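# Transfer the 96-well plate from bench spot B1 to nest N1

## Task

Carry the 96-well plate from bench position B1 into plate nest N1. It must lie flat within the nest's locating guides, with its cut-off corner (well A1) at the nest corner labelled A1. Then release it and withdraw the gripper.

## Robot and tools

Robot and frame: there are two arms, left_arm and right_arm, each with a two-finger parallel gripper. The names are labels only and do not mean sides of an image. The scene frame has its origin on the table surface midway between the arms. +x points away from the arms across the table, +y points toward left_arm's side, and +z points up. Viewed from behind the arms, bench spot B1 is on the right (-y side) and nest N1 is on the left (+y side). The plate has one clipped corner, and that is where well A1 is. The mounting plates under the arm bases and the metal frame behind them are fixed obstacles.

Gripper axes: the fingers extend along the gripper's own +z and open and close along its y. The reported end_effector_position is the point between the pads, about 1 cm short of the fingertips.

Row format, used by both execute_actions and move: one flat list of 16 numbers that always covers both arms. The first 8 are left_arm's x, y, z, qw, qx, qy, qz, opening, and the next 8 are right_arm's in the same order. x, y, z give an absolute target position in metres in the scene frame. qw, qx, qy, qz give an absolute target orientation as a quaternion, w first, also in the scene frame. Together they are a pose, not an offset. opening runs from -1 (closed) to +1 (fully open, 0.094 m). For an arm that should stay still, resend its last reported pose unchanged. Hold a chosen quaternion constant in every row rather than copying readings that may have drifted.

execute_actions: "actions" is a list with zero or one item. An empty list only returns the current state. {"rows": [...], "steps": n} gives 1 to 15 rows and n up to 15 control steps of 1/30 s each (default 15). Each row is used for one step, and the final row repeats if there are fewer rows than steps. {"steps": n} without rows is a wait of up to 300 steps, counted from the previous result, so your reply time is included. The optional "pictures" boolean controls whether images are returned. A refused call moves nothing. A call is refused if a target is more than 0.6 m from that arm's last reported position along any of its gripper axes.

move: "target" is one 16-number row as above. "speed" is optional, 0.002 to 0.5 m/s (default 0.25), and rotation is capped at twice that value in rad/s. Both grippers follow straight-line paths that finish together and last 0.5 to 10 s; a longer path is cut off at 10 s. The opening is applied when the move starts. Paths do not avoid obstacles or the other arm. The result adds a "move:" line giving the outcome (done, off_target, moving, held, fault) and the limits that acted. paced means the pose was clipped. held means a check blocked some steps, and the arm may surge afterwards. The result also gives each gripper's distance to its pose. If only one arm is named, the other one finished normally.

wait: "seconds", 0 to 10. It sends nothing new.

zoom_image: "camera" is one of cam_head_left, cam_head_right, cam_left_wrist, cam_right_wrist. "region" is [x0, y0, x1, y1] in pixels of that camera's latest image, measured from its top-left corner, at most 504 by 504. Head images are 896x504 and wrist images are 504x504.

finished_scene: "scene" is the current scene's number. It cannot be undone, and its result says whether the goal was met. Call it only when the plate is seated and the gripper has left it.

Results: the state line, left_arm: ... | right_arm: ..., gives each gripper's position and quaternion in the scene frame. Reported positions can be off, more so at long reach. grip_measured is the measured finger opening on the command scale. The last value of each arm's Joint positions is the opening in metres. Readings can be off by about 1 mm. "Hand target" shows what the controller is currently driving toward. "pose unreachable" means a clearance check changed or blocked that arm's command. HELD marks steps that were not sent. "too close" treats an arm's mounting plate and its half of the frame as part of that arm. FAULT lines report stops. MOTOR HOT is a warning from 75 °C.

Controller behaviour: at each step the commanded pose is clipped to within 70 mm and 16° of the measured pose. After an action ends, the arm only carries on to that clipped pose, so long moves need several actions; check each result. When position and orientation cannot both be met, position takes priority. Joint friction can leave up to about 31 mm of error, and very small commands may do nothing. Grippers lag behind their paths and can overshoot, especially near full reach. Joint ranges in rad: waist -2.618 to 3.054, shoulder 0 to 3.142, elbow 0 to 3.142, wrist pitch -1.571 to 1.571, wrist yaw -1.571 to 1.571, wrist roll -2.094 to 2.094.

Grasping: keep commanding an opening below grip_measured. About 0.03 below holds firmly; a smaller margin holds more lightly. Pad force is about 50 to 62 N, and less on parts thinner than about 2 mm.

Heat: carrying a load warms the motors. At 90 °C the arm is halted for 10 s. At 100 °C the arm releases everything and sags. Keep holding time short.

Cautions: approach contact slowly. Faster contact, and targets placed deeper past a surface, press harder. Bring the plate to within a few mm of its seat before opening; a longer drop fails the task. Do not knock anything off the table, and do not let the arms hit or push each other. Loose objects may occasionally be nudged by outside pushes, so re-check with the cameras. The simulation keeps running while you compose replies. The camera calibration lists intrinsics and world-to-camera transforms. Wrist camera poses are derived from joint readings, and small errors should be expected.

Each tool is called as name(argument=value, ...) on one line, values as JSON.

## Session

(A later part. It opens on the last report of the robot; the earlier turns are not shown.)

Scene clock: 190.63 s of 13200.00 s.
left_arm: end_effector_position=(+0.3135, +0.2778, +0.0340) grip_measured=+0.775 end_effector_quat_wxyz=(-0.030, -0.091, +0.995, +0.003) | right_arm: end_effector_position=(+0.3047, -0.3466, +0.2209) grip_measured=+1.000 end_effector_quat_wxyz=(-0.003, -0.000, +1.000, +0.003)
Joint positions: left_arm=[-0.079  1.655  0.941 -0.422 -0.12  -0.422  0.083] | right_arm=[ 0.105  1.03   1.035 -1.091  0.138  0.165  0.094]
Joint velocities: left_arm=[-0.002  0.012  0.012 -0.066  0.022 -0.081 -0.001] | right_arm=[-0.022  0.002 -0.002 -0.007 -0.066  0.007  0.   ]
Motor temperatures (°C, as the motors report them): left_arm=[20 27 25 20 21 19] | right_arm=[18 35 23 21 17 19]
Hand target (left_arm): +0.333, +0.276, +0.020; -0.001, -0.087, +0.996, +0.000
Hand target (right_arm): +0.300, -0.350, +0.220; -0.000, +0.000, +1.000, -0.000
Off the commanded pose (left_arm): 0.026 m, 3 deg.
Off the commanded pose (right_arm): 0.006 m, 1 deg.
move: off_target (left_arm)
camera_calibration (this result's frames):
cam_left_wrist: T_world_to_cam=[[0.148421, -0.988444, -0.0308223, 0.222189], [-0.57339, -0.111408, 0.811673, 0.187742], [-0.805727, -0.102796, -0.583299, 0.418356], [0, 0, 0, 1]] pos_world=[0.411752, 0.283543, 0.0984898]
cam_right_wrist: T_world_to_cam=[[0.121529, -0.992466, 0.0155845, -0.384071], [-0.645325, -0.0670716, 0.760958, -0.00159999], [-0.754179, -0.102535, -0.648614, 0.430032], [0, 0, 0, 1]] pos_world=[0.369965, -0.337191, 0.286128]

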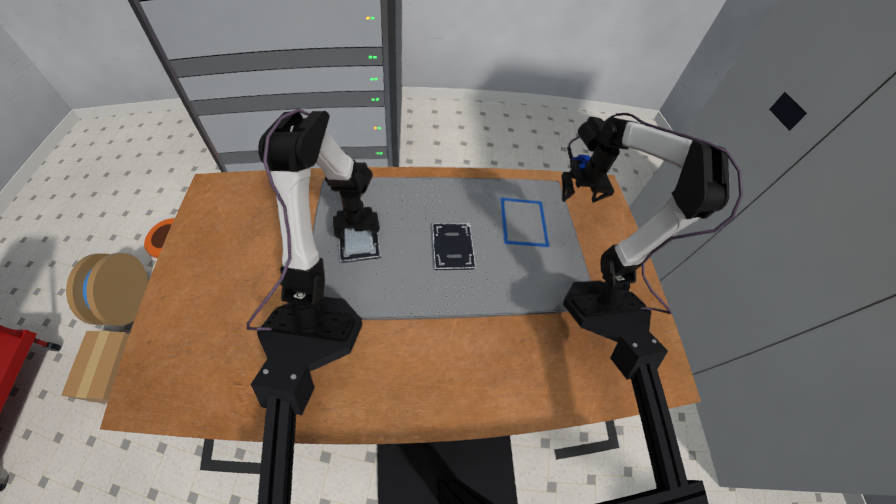

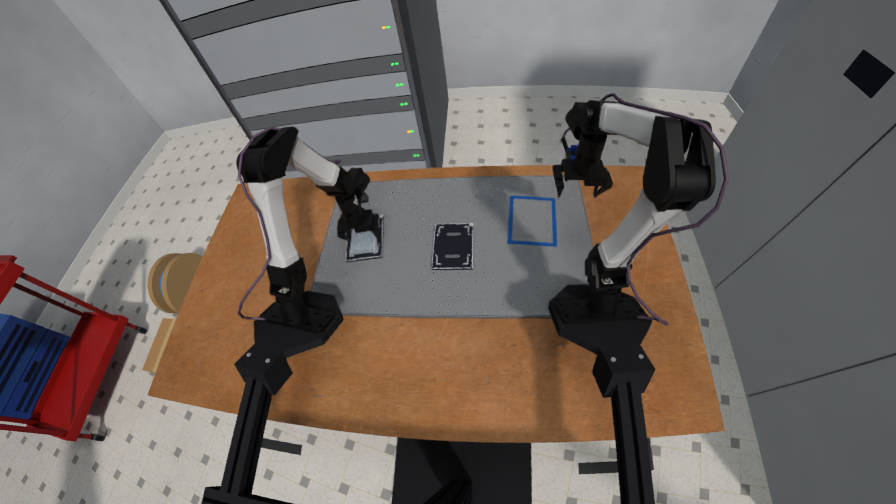

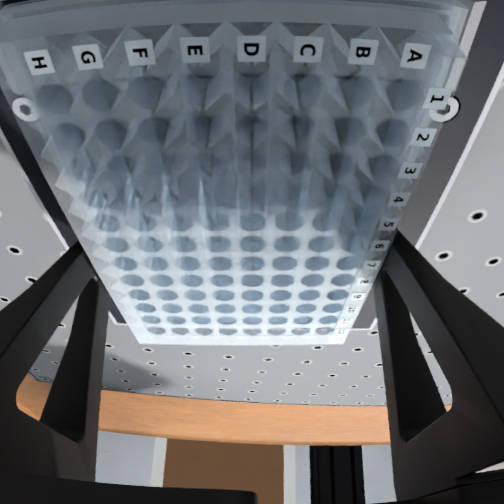

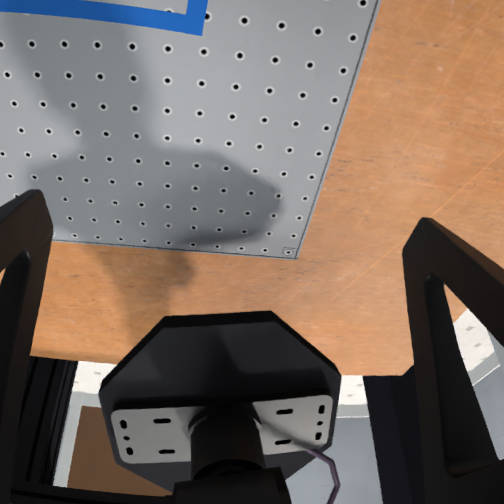

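move(target=[0.316,0.277,0.028,0,-0.087,0.996,0,0.74, 0.30,-0.35,0.22,0,0,1,0,1], speed=0.006)

move(target=[0.316,0.277,0.028,0,-0.087,0.996,0,1, 0.30,-0.35,0.22,0,0,1,0,1], speed=0.006)

move(target=[0.316,0.277,0.12,0,-0.087,0.996,0,1, 0.30,-0.35,0.22,0,0,1,0,1], speed=0.05)

move(target=[0.40,0.40,0.2,0,-0.087,0.996,0,1, 0.30,-0.35,0.22,0,0,1,0,1])

zoom_image(camera="cam_head_left", region=[310, 180, 430, 280])

zoom_image(camera="cam_head_right", region=[310, 180, 430, 280])

Scene clock: 202.40 s of 13200.00 s.
left_arm: end_effector_position=(+0.3129, +0.2781, +0.0336) grip_measured=+0.775 end_effector_quat_wxyz=(-0.017, -0.092, +0.996, -0.001) | right_arm: end_effector_position=(+0.3047, -0.3466, +0.2209) grip_measured=+1.000 end_effector_quat_wxyz=(-0.003, -0.000, +1.000, +0.003)
Joint positions: left_arm=[-0.079  1.639  0.908 -0.378 -0.121 -0.419  0.083] | right_arm=[ 0.105  1.03   1.035 -1.091  0.138  0.165  0.094]
Joint velocities: left_arm=[-0.012  0.002 -0.007 -0.022 -0.11  -0.022  0.001] | right_arm=[-0.007  0.007 -0.022  0.037  0.066 -0.022  0.   ]
Motor temperatures (°C, as the motors report them): left_arm=[20 27 25 20 21 19] | right_arm=[18 34 23 21 17 19]
Hand target (left_arm): +0.316, +0.277, +0.028; -0.001, -0.087, +0.996, -0.000
Hand target (right_arm): +0.300, -0.350, +0.220; -0.000, +0.000, +1.000, -0.000
Off the commanded pose (left_arm): 0.006 m, 2 deg.
Off the commanded pose (right_arm): 0.006 m, 1 deg.
After step 90, 3.50 s passed at rest.
move: done
camera_calibration (this result's frames):
cam_left_wrist: T_world_to_cam=[[0.149612, -0.988513, -0.0213981, 0.221808], [-0.594498, -0.107228, 0.796916, 0.193688], [-0.790056, -0.106507, -0.603712, 0.4145], [0, 0, 0, 1]] pos_world=[0.40944, 0.284176, 0.100631]
cam_right_wrist: T_world_to_cam=[[0.121529, -0.992466, 0.0155845, -0.384071], [-0.645325, -0.0670716, 0.760958, -0.00159999], [-0.754179, -0.102535, -0.648614, 0.430032], [0, 0, 0, 1]] pos_world=[0.369965, -0.337191, 0.286128]

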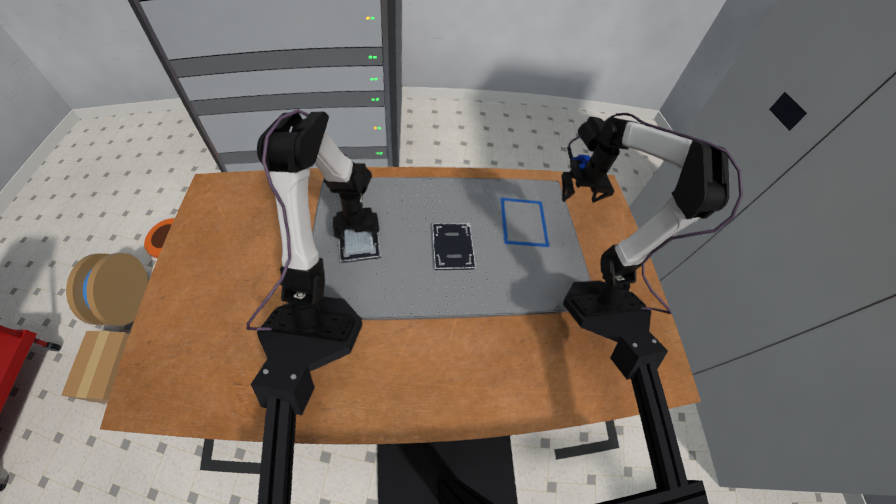

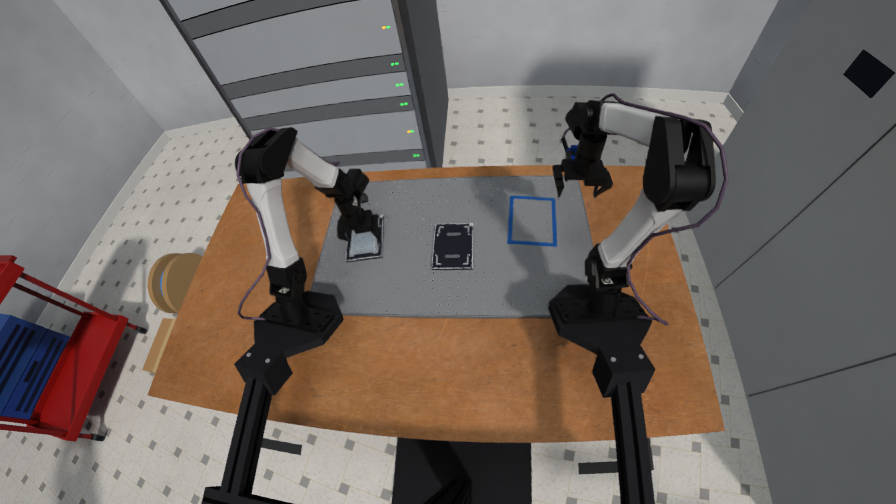

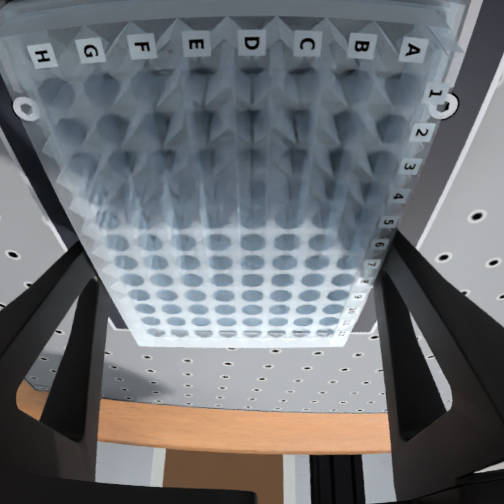

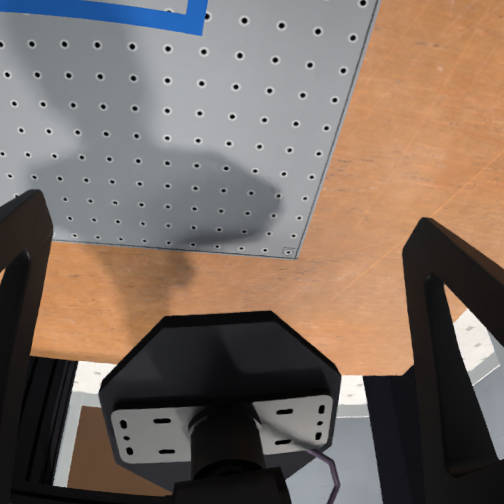

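Scene clock: 205.53 s of 13200.00 s.
left_arm: end_effector_position=(+0.3237, +0.2765, +0.0339) grip_measured=+1.000 end_effector_quat_wxyz=(+0.005, -0.093, +0.996, -0.005) | right_arm: end_effector_position=(+0.3047, -0.3466, +0.2209) grip_measured=+1.000 end_effector_quat_wxyz=(-0.003, -0.000, +1.000, +0.003)
Joint positions: left_arm=[-0.079  1.637  0.908 -0.335 -0.126 -0.416  0.094] | right_arm=[ 0.105  1.03   1.035 -1.091  0.138  0.165  0.094]
Joint velocities: left_arm=[-0.007 -0.027 -0.002 -0.022  0.051 -0.066  0.   ] | right_arm=[-0.007 -0.002  0.002 -0.007 -0.007  0.007  0.   ]
Motor temperatures (°C, as the motors report them): left_arm=[20 27 25 20 21 19] | right_arm=[18 34 23 21 17 19]
Hand target (left_arm): +0.316, +0.277, +0.028; -0.000, -0.087, +0.996, -0.000
Hand target (right_arm): +0.300, -0.350, +0.220; -0.000, +0.000, +1.000, -0.000
Off the commanded pose (left_arm): 0.010 m, 1 deg.
Off the commanded pose (right_arm): 0.006 m, 1 deg.
move: done
camera_calibration (this result's frames):
cam_left_wrist: T_world_to_cam=[[0.152335, -0.988281, -0.00975745, 0.217306], [-0.629012, -0.104562, 0.770331, 0.211044], [-0.762324, -0.111211, -0.637569, 0.416545], [0, 0, 0, 1]] pos_world=[0.417188, 0.283151, 0.105123]
cam_right_wrist: T_world_to_cam=[[0.121529, -0.992466, 0.0155845, -0.384071], [-0.645325, -0.0670716, 0.760958, -0.00159999], [-0.754179, -0.102535, -0.648614, 0.430032], [0, 0, 0, 1]] pos_world=[0.369965, -0.337191, 0.286128]

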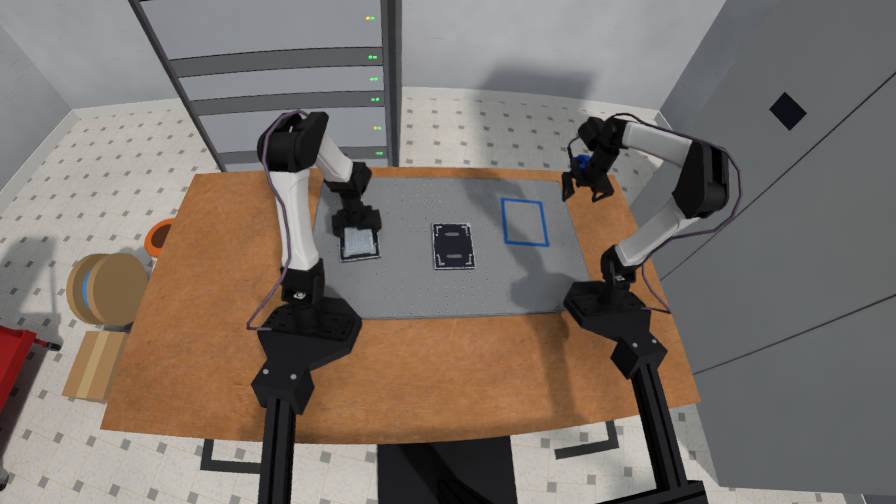

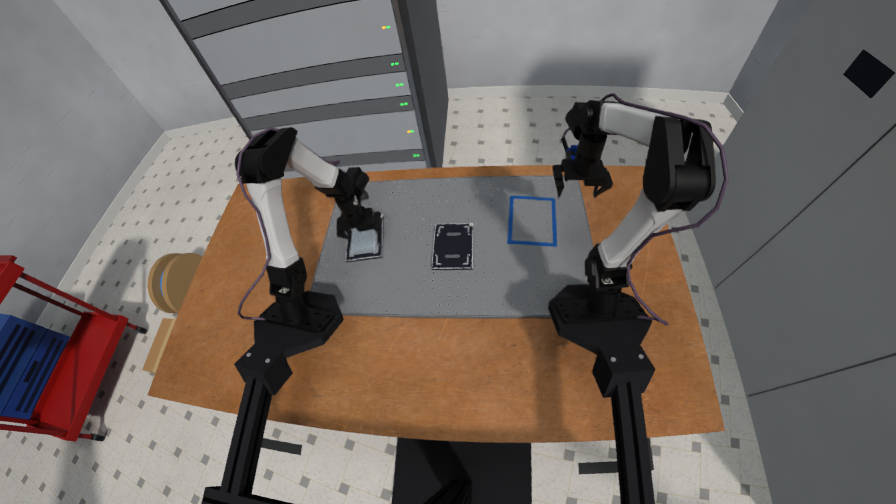

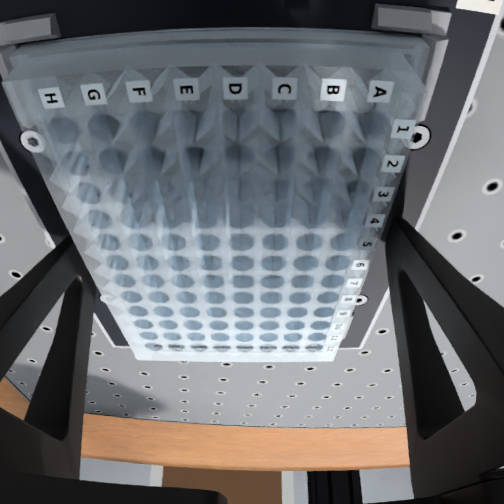

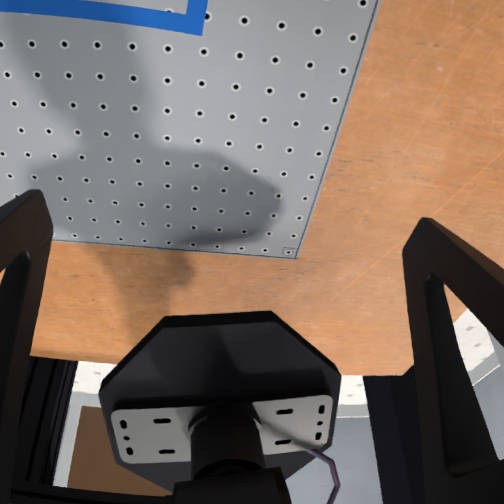

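Scene clock: 207.73 s of 13200.00 s.
left_arm: end_effector_position=(+0.3122, +0.2791, +0.1134) grip_measured=+1.000 end_effector_quat_wxyz=(-0.007, -0.086, +0.996, +0.001) | right_arm: end_effector_position=(+0.3047, -0.3466, +0.2209) grip_measured=+1.000 end_effector_quat_wxyz=(-0.003, -0.000, +1.000, +0.003)
Joint positions: left_arm=[-0.123  1.384  0.954 -0.666 -0.15  -0.446  0.094] | right_arm=[ 0.105  1.03   1.035 -1.091  0.138  0.165  0.094]
Joint velocities: left_arm=[ 0.007 -0.007 -0.012 -0.037 -0.037  0.037  0.   ] | right_arm=[-0.007 -0.012 -0.017 -0.066 -0.095 -0.007  0.   ]
Motor temperatures (°C, as the motors report them): left_arm=[20 27 25 20 21 19] | right_arm=[18 34 23 21 17 19]
Hand target (left_arm): +0.316, +0.277, +0.121; -0.000, -0.087, +0.996, +0.000
Hand target (right_arm): +0.300, -0.350, +0.220; -0.000, +0.000, +1.000, -0.000
Off the commanded pose (left_arm): 0.008 m, 1 deg.
Off the commanded pose (right_arm): 0.006 m, 1 deg.
move: done
camera_calibration (this result's frames):
cam_left_wrist: T_world_to_cam=[[0.139108, -0.990021, -0.0225455, 0.228481], [-0.611477, -0.103782, 0.784427, 0.135492], [-0.778938, -0.0953341, -0.619811, 0.457483], [0, 0, 0, 1]] pos_world=[0.407418, 0.283877, 0.182421]
cam_right_wrist: T_world_to_cam=[[0.121529, -0.992466, 0.0155845, -0.384071], [-0.645325, -0.0670716, 0.760958, -0.00159999], [-0.754179, -0.102535, -0.648614, 0.430032], [0, 0, 0, 1]] pos_world=[0.369965, -0.337191, 0.286128]

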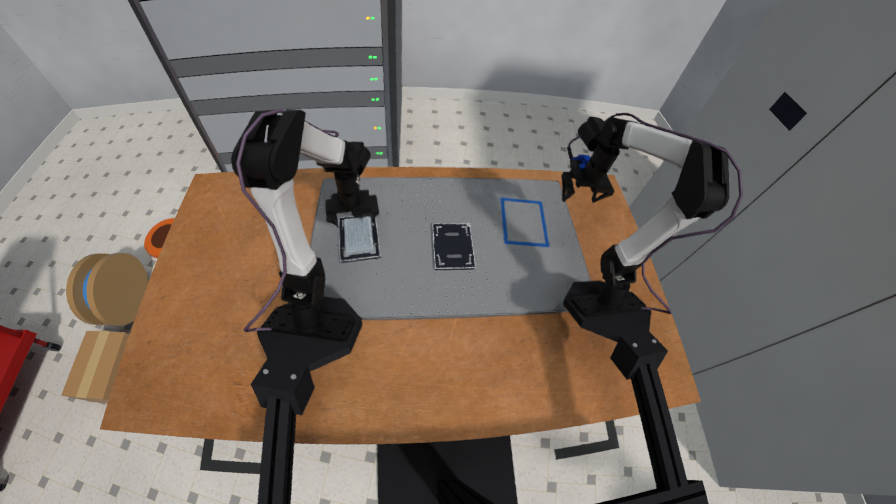

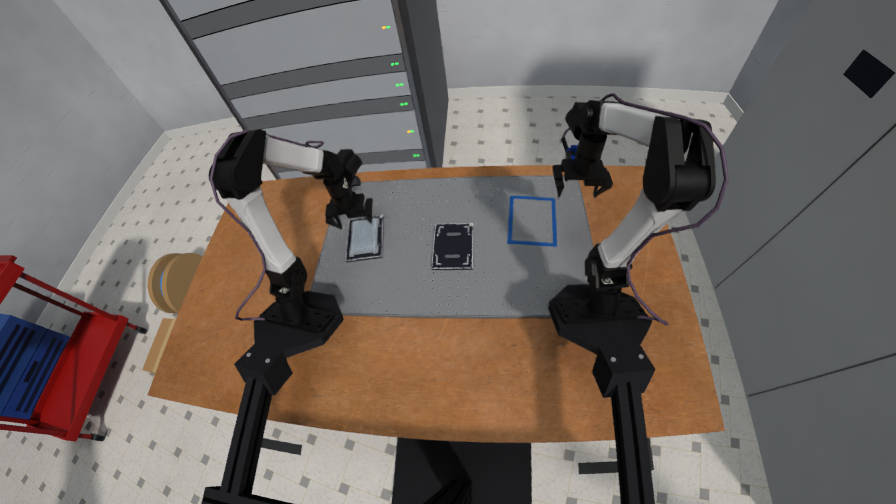

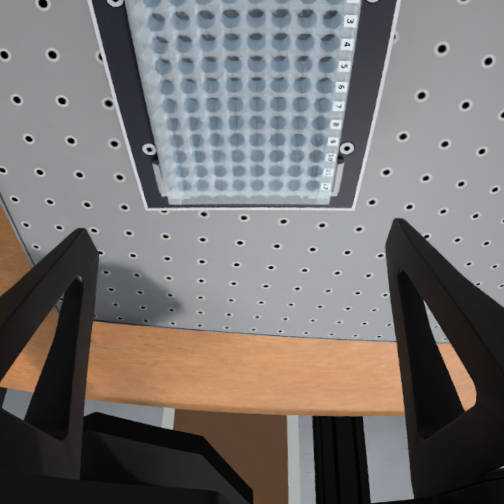

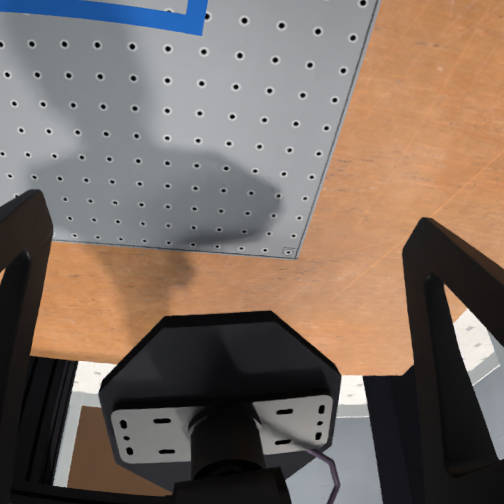

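Scene clock: 209.13 s of 13200.00 s.
left_arm: end_effector_position=(+0.4011, +0.4003, +0.1987) grip_measured=+1.000 end_effector_quat_wxyz=(+0.008, -0.091, +0.996, +0.001) | right_arm: end_effector_position=(+0.3047, -0.3466, +0.2209) grip_measured=+1.000 end_effector_quat_wxyz=(-0.003, -0.000, +1.000, +0.003)
Joint positions: left_arm=[ 0.343  1.473  1.487 -1.063  0.07  -0.045  0.094] | right_arm=[ 0.105  1.03   1.035 -1.091  0.138  0.165  0.094]
Joint velocities: left_arm=[ 0.002 -0.007 -0.007 -0.066  0.037 -0.037  0.   ] | right_arm=[ 0.017 -0.002  0.012 -0.007  0.081 -0.037  0.   ]
Motor temperatures (°C, as the motors report them): left_arm=[20 27 25 20 21 19] | right_arm=[18 34 23 21 17 19]
Hand target (left_arm): +0.402, +0.400, +0.199; +0.002, -0.088, +0.996, -0.003
Hand target (right_arm): +0.300, -0.350, +0.220; -0.000, +0.000, +1.000, -0.000
Off the commanded pose (left_arm): 0.002 m, 1 deg.
Off the commanded pose (right_arm): 0.006 m, 1 deg.
move: done
camera_calibration (this result's frames):
cam_left_wrist: T_world_to_cam=[[0.148905, -0.988604, -0.0221222, 0.333396], [-0.633117, -0.112498, 0.765838, 0.151417], [-0.759599, -0.100031, -0.642653, 0.589772], [0, 0, 0, 1]] pos_world=[0.494211, 0.405626, 0.270434]
cam_right_wrist: T_world_to_cam=[[0.121529, -0.992466, 0.0155845, -0.384071], [-0.645325, -0.0670716, 0.760958, -0.00159999], [-0.754179, -0.102535, -0.648614, 0.430032], [0, 0, 0, 1]] pos_world=[0.369965, -0.337191, 0.286128]

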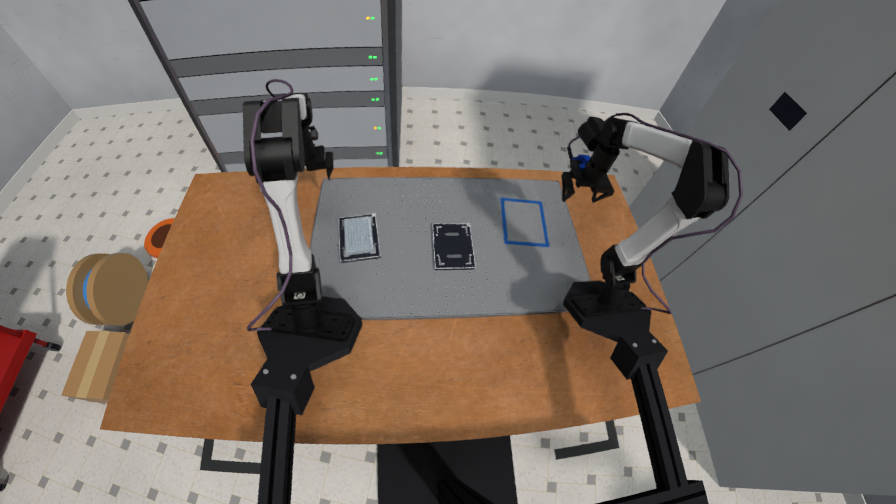

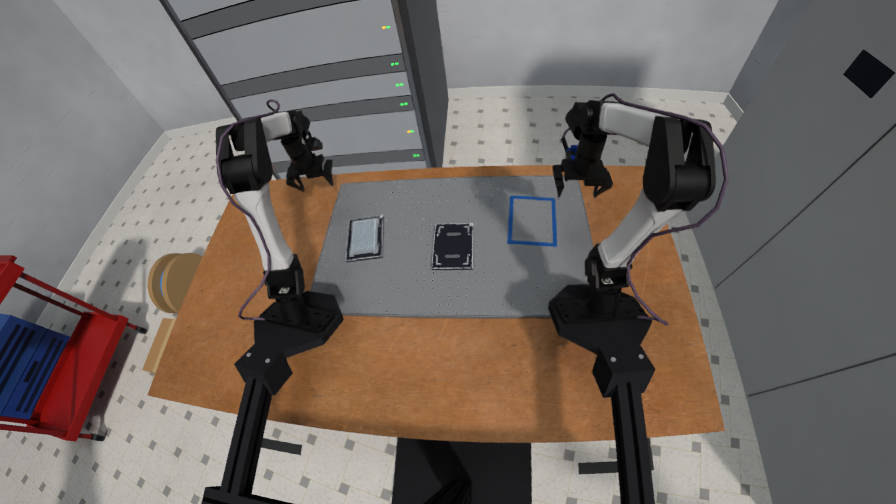

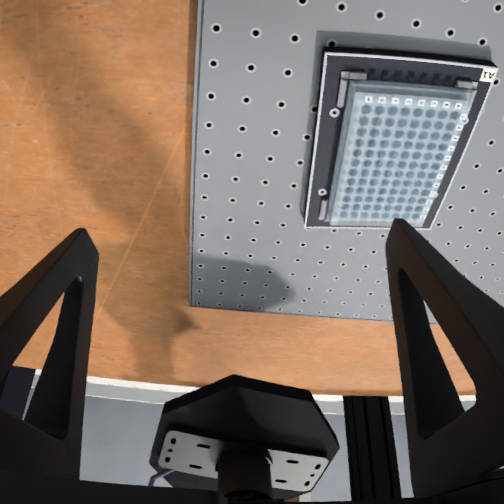

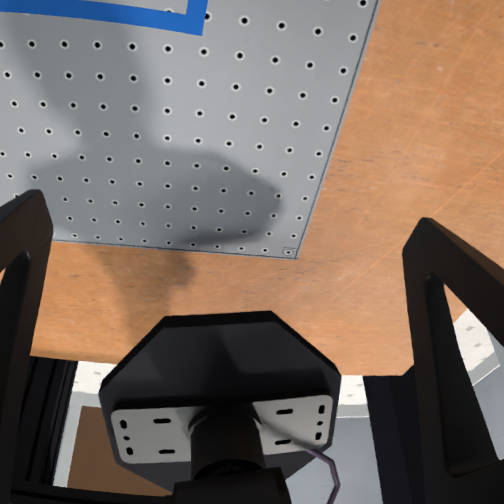

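Region (310, 180, 430, 280) of cam_head_left's 896x504 image, scaled by 4.200, with more detail than that image has.

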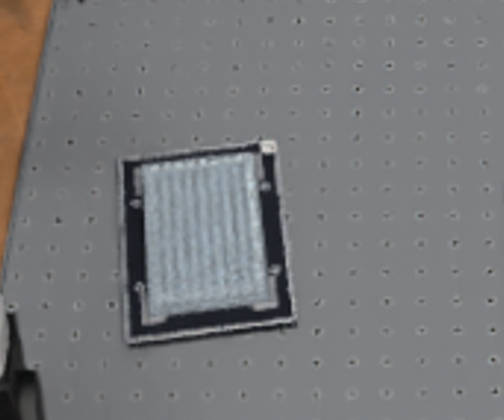

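Region (310, 180, 430, 280) of cam_head_right's 896x504 image, scaled by 4.200, with more detail than that image has.

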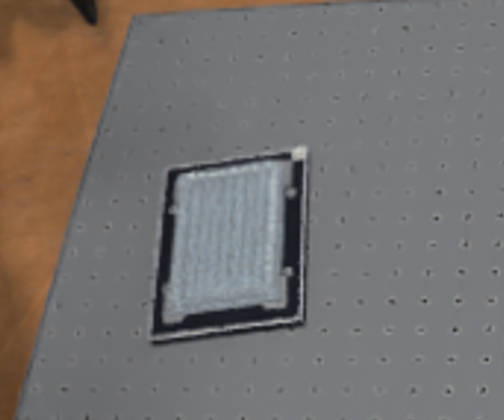

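move(target=[0.225,0.265,0.10,0,-0.087,0.996,0,-1, 0.30,-0.35,0.22,0,0,1,0,1], speed=0.15)

move(target=[0.225,0.265,0.025,0,-0.087,0.996,0,-1, 0.30,-0.35,0.22,0,0,1,0,1], speed=0.04)

zoom_image(camera="cam_head_right", region=[310, 200, 430, 300])

Scene clock: 215.27 s of 13200.00 s.
left_arm: end_effector_position=(+0.2256, +0.2663, +0.1046) grip_measured=-0.982 end_effector_quat_wxyz=(-0.005, -0.085, +0.996, +0.002) | right_arm: end_effector_position=(+0.3047, -0.3466, +0.2209) grip_measured=+1.000 end_effector_quat_wxyz=(-0.003, -0.000, +1.000, +0.003)
Joint positions: left_arm=[-0.305  1.188  0.615 -0.554 -0.236 -0.609  0.001] | right_arm=[ 0.105  1.03   1.035 -1.091  0.138  0.165  0.094]
Joint velocities: left_arm=[-0.007  0.012  0.002 -0.051  0.037 -0.037 -0.001] | right_arm=[ 0.002 -0.002  0.007 -0.007 -0.066  0.022  0.   ]
Motor temperatures (°C, as the motors report them): left_arm=[20 28 26 20 21 19] | right_arm=[18 34 23 21 17 19]
Hand target (left_arm): +0.223, +0.265, +0.102; -0.002, -0.085, +0.996, +0.004
Hand target (right_arm): +0.300, -0.350, +0.220; -0.000, +0.000, +1.000, -0.000
Off the commanded pose (left_arm): 0.005 m, 1 deg.
Off the commanded pose (right_arm): 0.006 m, 1 deg.
After step 90, 0.87 s passed at rest.
move: done
camera_calibration (this result's frames):
cam_left_wrist: T_world_to_cam=[[0.136888, -0.990244, -0.0260326, 0.228533], [-0.614012, -0.105443, 0.782222, 0.0894444], [-0.777336, -0.0910923, -0.622455, 0.382113], [0, 0, 0, 1]] pos_world=[0.320667, 0.270542, 0.173832]
cam_right_wrist: T_world_to_cam=[[0.121529, -0.992466, 0.0155845, -0.384071], [-0.645325, -0.0670716, 0.760958, -0.00159999], [-0.754179, -0.102535, -0.648614, 0.430032], [0, 0, 0, 1]] pos_world=[0.369965, -0.337191, 0.286128]

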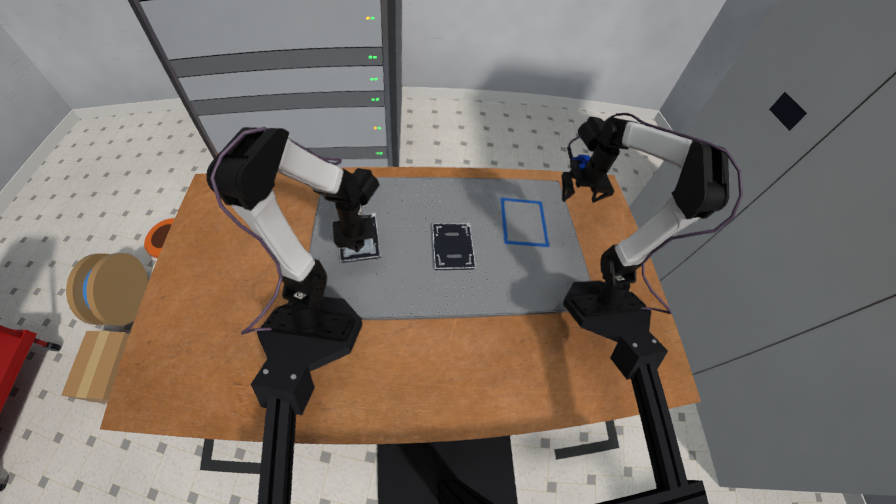

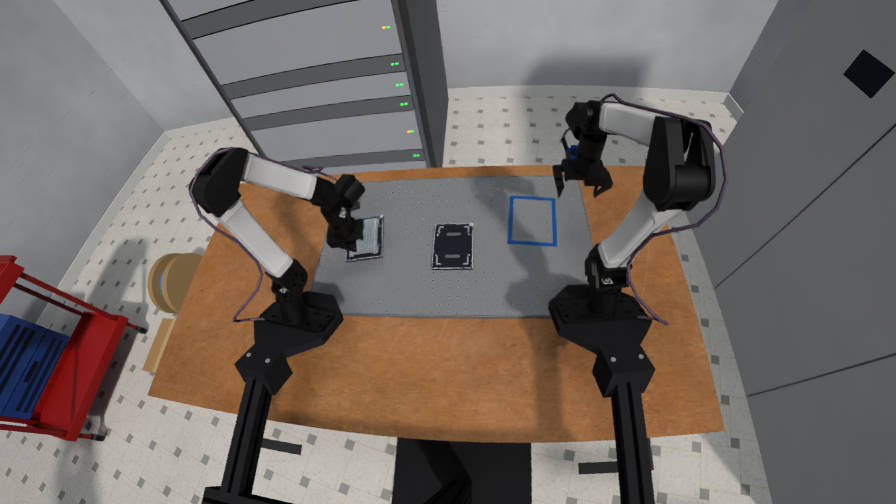

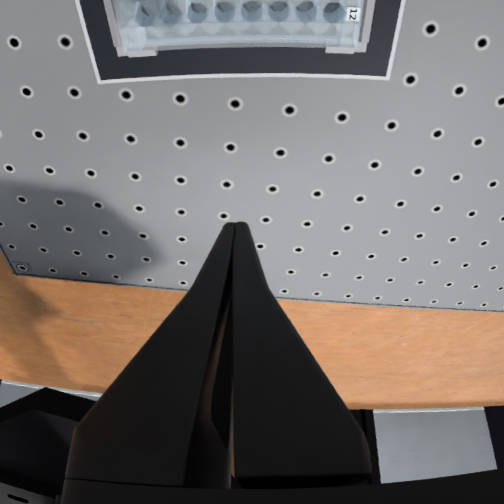

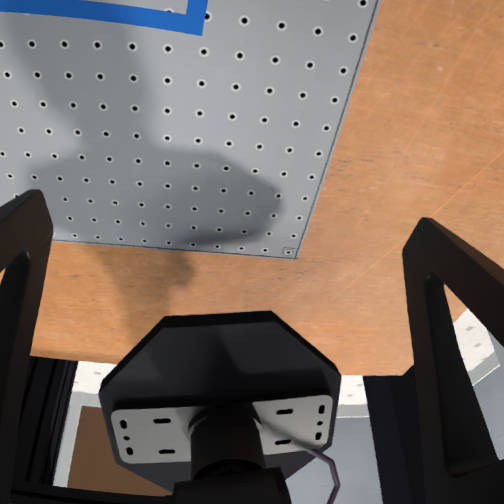

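Scene clock: 217.77 s of 13200.00 s.
left_arm: end_effector_position=(+0.2307, +0.2617, +0.0285) grip_measured=-0.982 end_effector_quat_wxyz=(+0.006, -0.088, +0.996, -0.001) | right_arm: end_effector_position=(+0.3047, -0.3466, +0.2209) grip_measured=+1.000 end_effector_quat_wxyz=(-0.003, -0.000, +1.000, +0.003)
Joint positions: left_arm=[-0.238  1.513  0.543 -0.119 -0.21  -0.55   0.001] | right_arm=[ 0.105  1.03   1.035 -1.091  0.138  0.165  0.094]
Joint velocities: left_arm=[-0.002 -0.007  0.012  0.037 -0.022 -0.007  0.   ] | right_arm=[ 0.007  0.007 -0.017 -0.081  0.022  0.007  0.   ]
Motor temperatures (°C, as the motors report them): left_arm=[20 28 25 20 21 19] | right_arm=[18 34 23 21 17 19]
Hand target (left_arm): +0.225, +0.265, +0.024; -0.000, -0.087, +0.996, -0.000
Hand target (right_arm): +0.300, -0.350, +0.220; -0.000, +0.000, +1.000, -0.000
Off the commanded pose (left_arm): 0.007 m, 1 deg.
Off the commanded pose (right_arm): 0.006 m, 1 deg.
move: done
camera_calibration (this result's frames):
cam_left_wrist: T_world_to_cam=[[0.143594, -0.989484, -0.0174069, 0.219313], [-0.631207, -0.10512, 0.768458, 0.15582], [-0.762206, -0.0993585, -0.639664, 0.337468], [0, 0, 0, 1]] pos_world=[0.324083, 0.266916, 0.0999426]
cam_right_wrist: T_world_to_cam=[[0.121529, -0.992466, 0.0155845, -0.384071], [-0.645325, -0.0670716, 0.760958, -0.00159999], [-0.754179, -0.102535, -0.648614, 0.430032], [0, 0, 0, 1]] pos_world=[0.369965, -0.337191, 0.286128]

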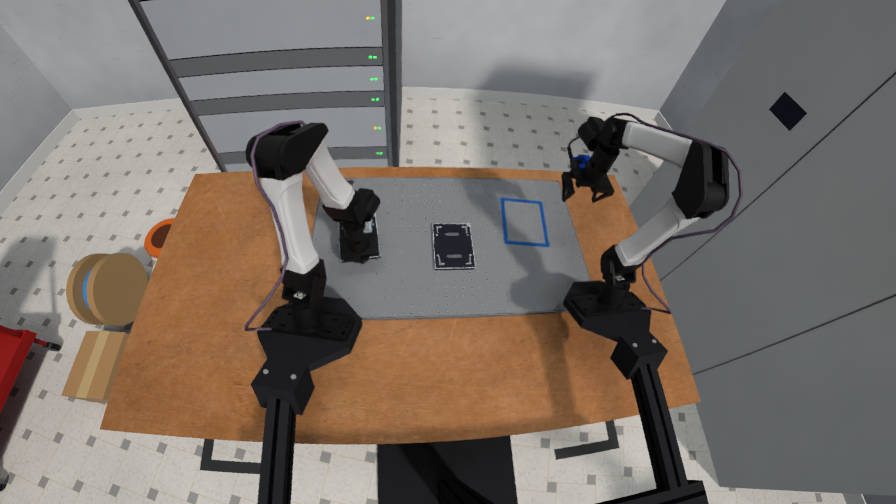

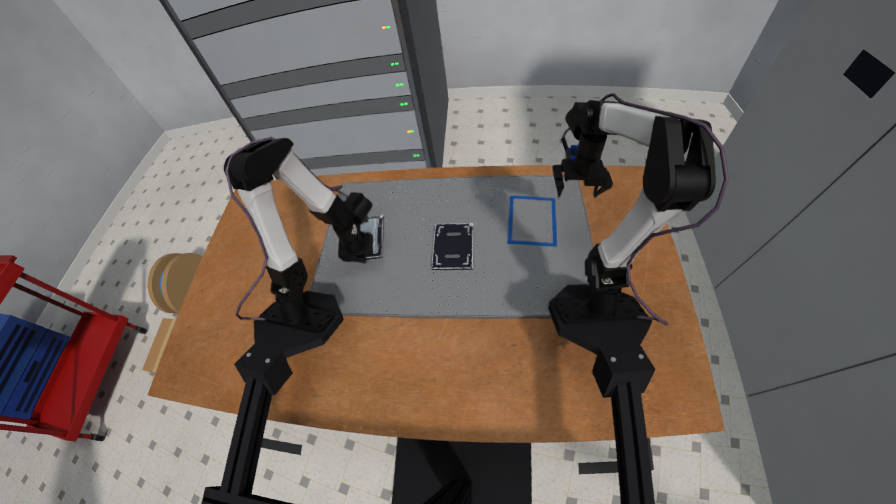

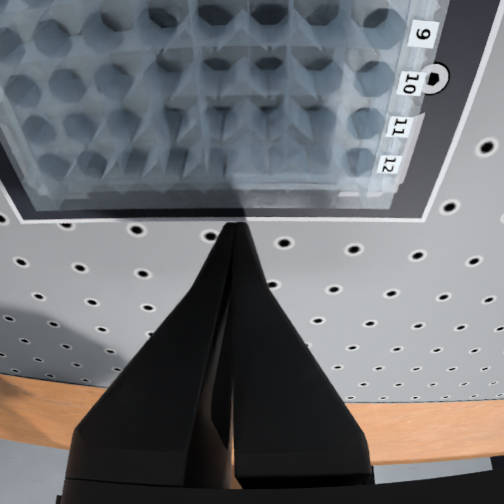

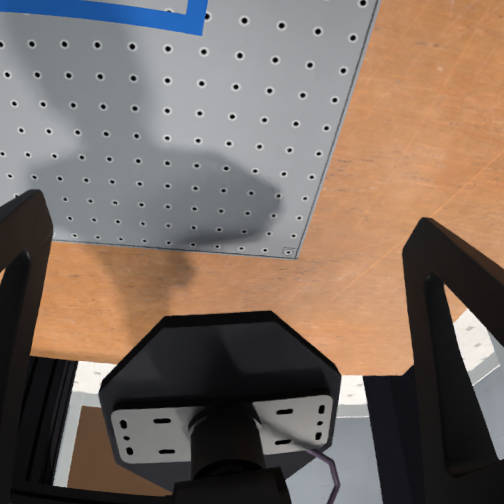

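Region (310, 200, 430, 300) of cam_head_right's 896x504 image, scaled by 4.200, with more detail than that image has.

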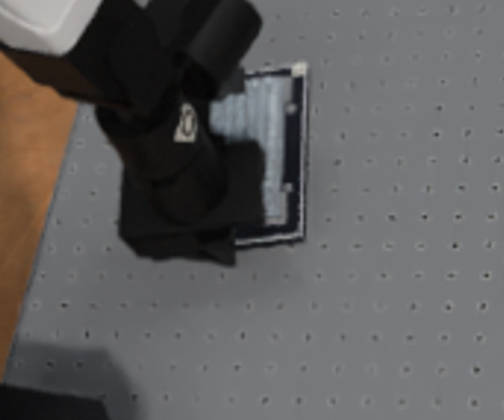

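move(target=[0.226,0.265,0.042,0,-0.087,0.996,0,-1, 0.30,-0.35,0.22,0,0,1,0,1], speed=0.01)

move(target=[0.255,0.270,0.036,0,-0.087,0.996,0,-1, 0.30,-0.35,0.22,0,0,1,0,1], speed=0.008)

Scene clock: 222.33 s of 13200.00 s.
left_arm: end_effector_position=(+0.2302, +0.2644, +0.0396) grip_measured=-0.982 end_effector_quat_wxyz=(+0.005, -0.088, +0.996, -0.001) | right_arm: end_effector_position=(+0.3047, -0.3466, +0.2209) grip_measured=+1.000 end_effector_quat_wxyz=(-0.003, -0.000, +1.000, +0.003)
Joint positions: left_arm=[-0.238  1.456  0.543 -0.18  -0.21  -0.549  0.001] | right_arm=[ 0.105  1.03   1.035 -1.091  0.138  0.165  0.094]
Joint velocities: left_arm=[-0.012 -0.007  0.007 -0.066  0.051 -0.007 -0.   ] | right_arm=[-0.012 -0.007 -0.002 -0.037 -0.022  0.022  0.   ]
Motor temperatures (°C, as the motors report them): left_arm=[20 27 25 20 21 19] | right_arm=[18 34 23 21 17 19]
Hand target (left_arm): +0.226, +0.265, +0.042; +0.000, -0.087, +0.996, +0.000
Hand target (right_arm): +0.300, -0.350, +0.220; -0.000, +0.000, +1.000, -0.000
Off the commanded pose (left_arm): 0.005 m, 1 deg.
Off the commanded pose (right_arm): 0.006 m, 1 deg.
move: done
camera_calibration (this result's frames):
cam_left_wrist: T_world_to_cam=[[0.142545, -0.989608, -0.0188923, 0.222591], [-0.629176, -0.105329, 0.770093, 0.14678], [-0.76408, -0.0978862, -0.637652, 0.34441], [0, 0, 0, 1]] pos_world=[0.323778, 0.269451, 0.110785]
cam_right_wrist: T_world_to_cam=[[0.121529, -0.992466, 0.0155845, -0.384071], [-0.645325, -0.0670716, 0.760958, -0.00159999], [-0.754179, -0.102535, -0.648614, 0.430032], [0, 0, 0, 1]] pos_world=[0.369965, -0.337191, 0.286128]

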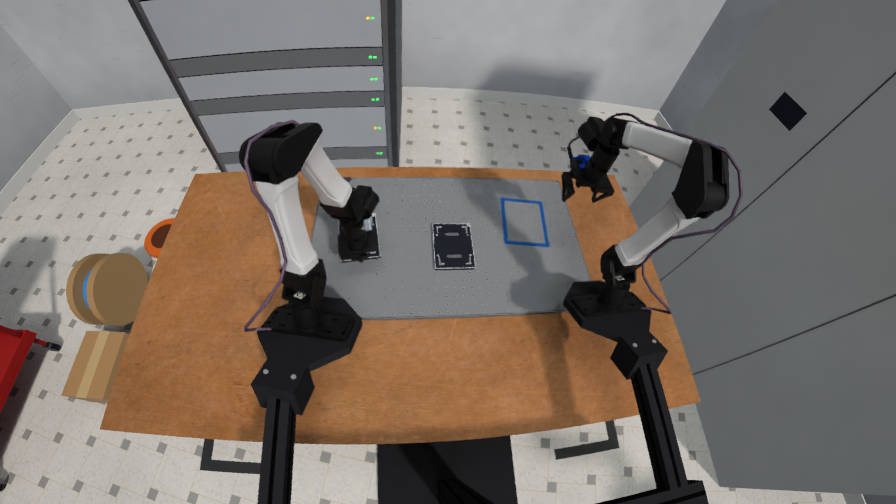

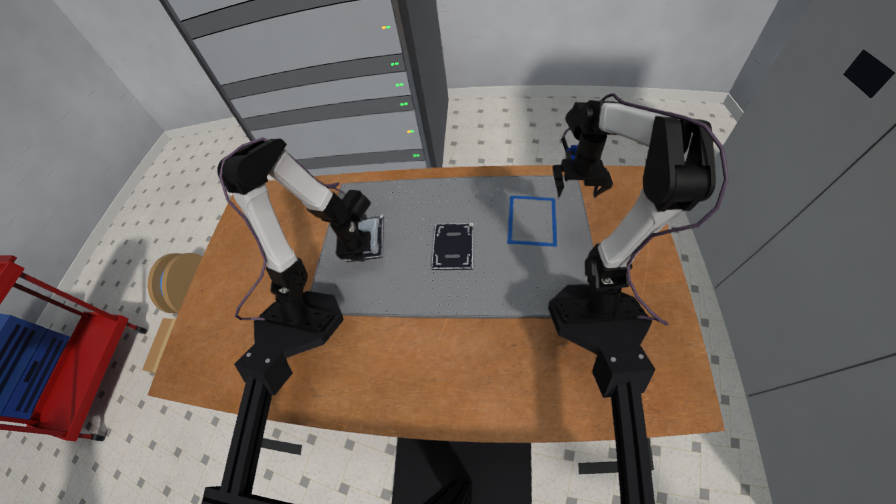

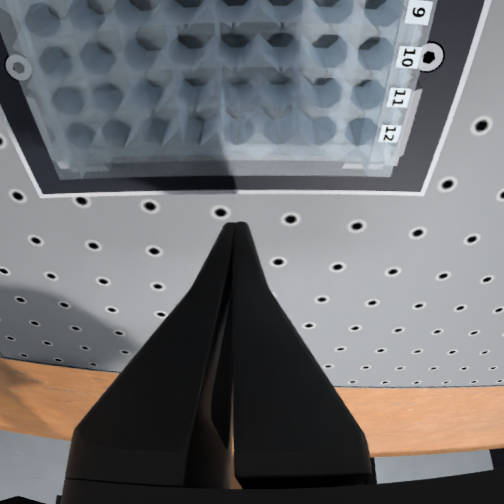

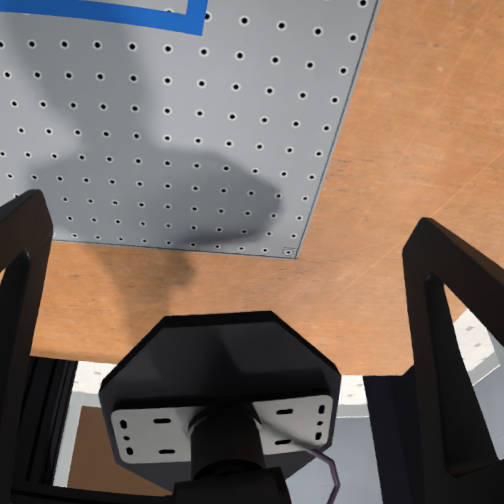

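Scene clock: 225.77 s of 13200.00 s.
left_arm: end_effector_position=(+0.2504, +0.2686, +0.0371) grip_measured=-0.982 end_effector_quat_wxyz=(+0.002, -0.087, +0.996, -0.002) | right_arm: end_effector_position=(+0.3047, -0.3466, +0.2209) grip_measured=+1.000 end_effector_quat_wxyz=(-0.003, -0.000, +1.000, +0.003)
Joint positions: left_arm=[-0.186  1.497  0.619 -0.21  -0.182 -0.501  0.001] | right_arm=[ 0.105  1.03   1.035 -1.091  0.138  0.165  0.094]
Joint velocities: left_arm=[-0.002 -0.002  0.002  0.037 -0.022 -0.081  0.001] | right_arm=[ 0.007 -0.012  0.022 -0.022 -0.095 -0.037  0.   ]
Motor temperatures (°C, as the motors report them): left_arm=[20 27 25 19 21 19] | right_arm=[18 34 23 21 17 19]
Hand target (left_arm): +0.255, +0.270, +0.036; +0.000, -0.087, +0.996, -0.000
Hand target (right_arm): +0.300, -0.350, +0.220; -0.000, +0.000, +1.000, -0.000
Off the commanded pose (left_arm): 0.005 m, 0 deg.
Off the commanded pose (right_arm): 0.006 m, 1 deg.
move: done
camera_calibration (this result's frames):
cam_left_wrist: T_world_to_cam=[[0.140706, -0.989903, -0.0171385, 0.224319], [-0.624897, -0.102224, 0.773985, 0.159869], [-0.767922, -0.0981947, -0.632971, 0.35957], [0, 0, 0, 1]] pos_world=[0.34446, 0.273704, 0.107706]
cam_right_wrist: T_world_to_cam=[[0.121529, -0.992466, 0.0155845, -0.384071], [-0.645325, -0.0670716, 0.760958, -0.00159999], [-0.754179, -0.102535, -0.648614, 0.430032], [0, 0, 0, 1]] pos_world=[0.369965, -0.337191, 0.286128]

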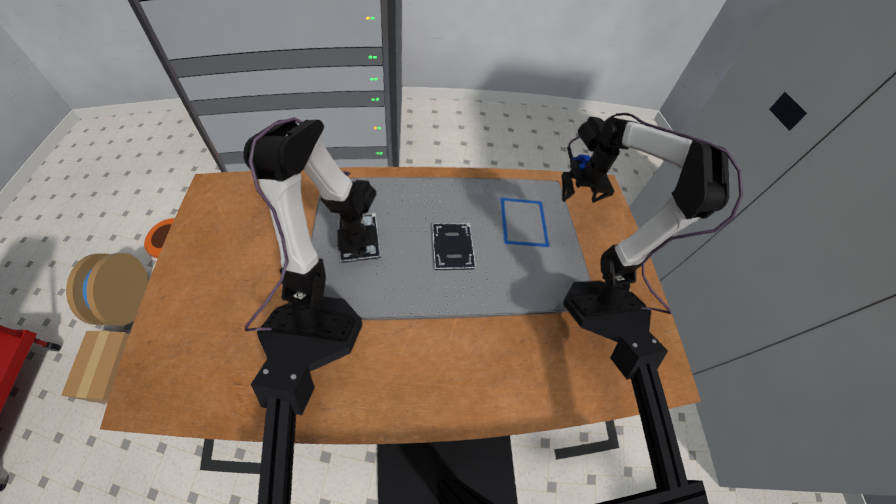

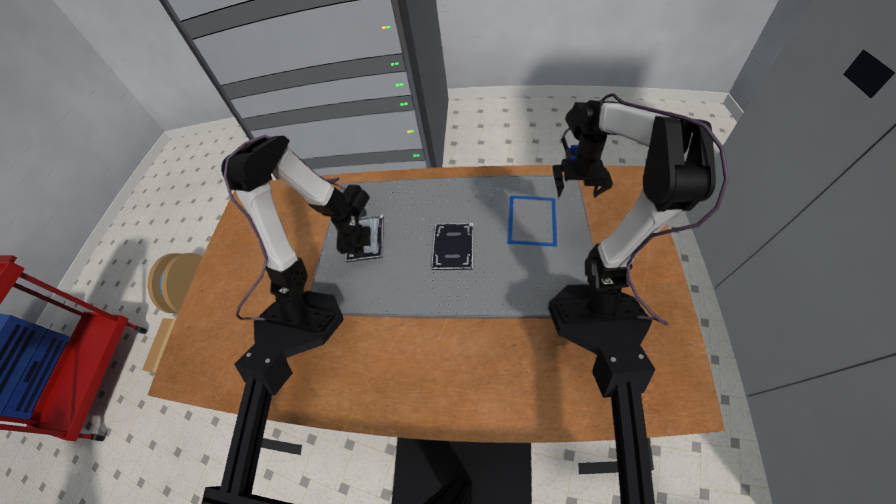

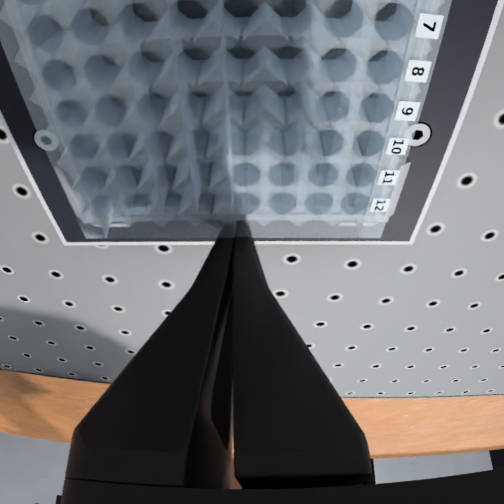

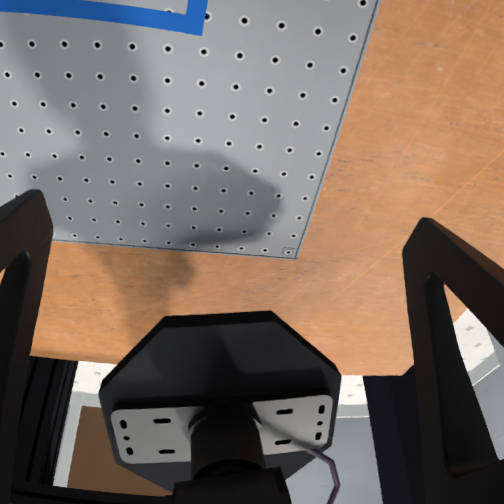

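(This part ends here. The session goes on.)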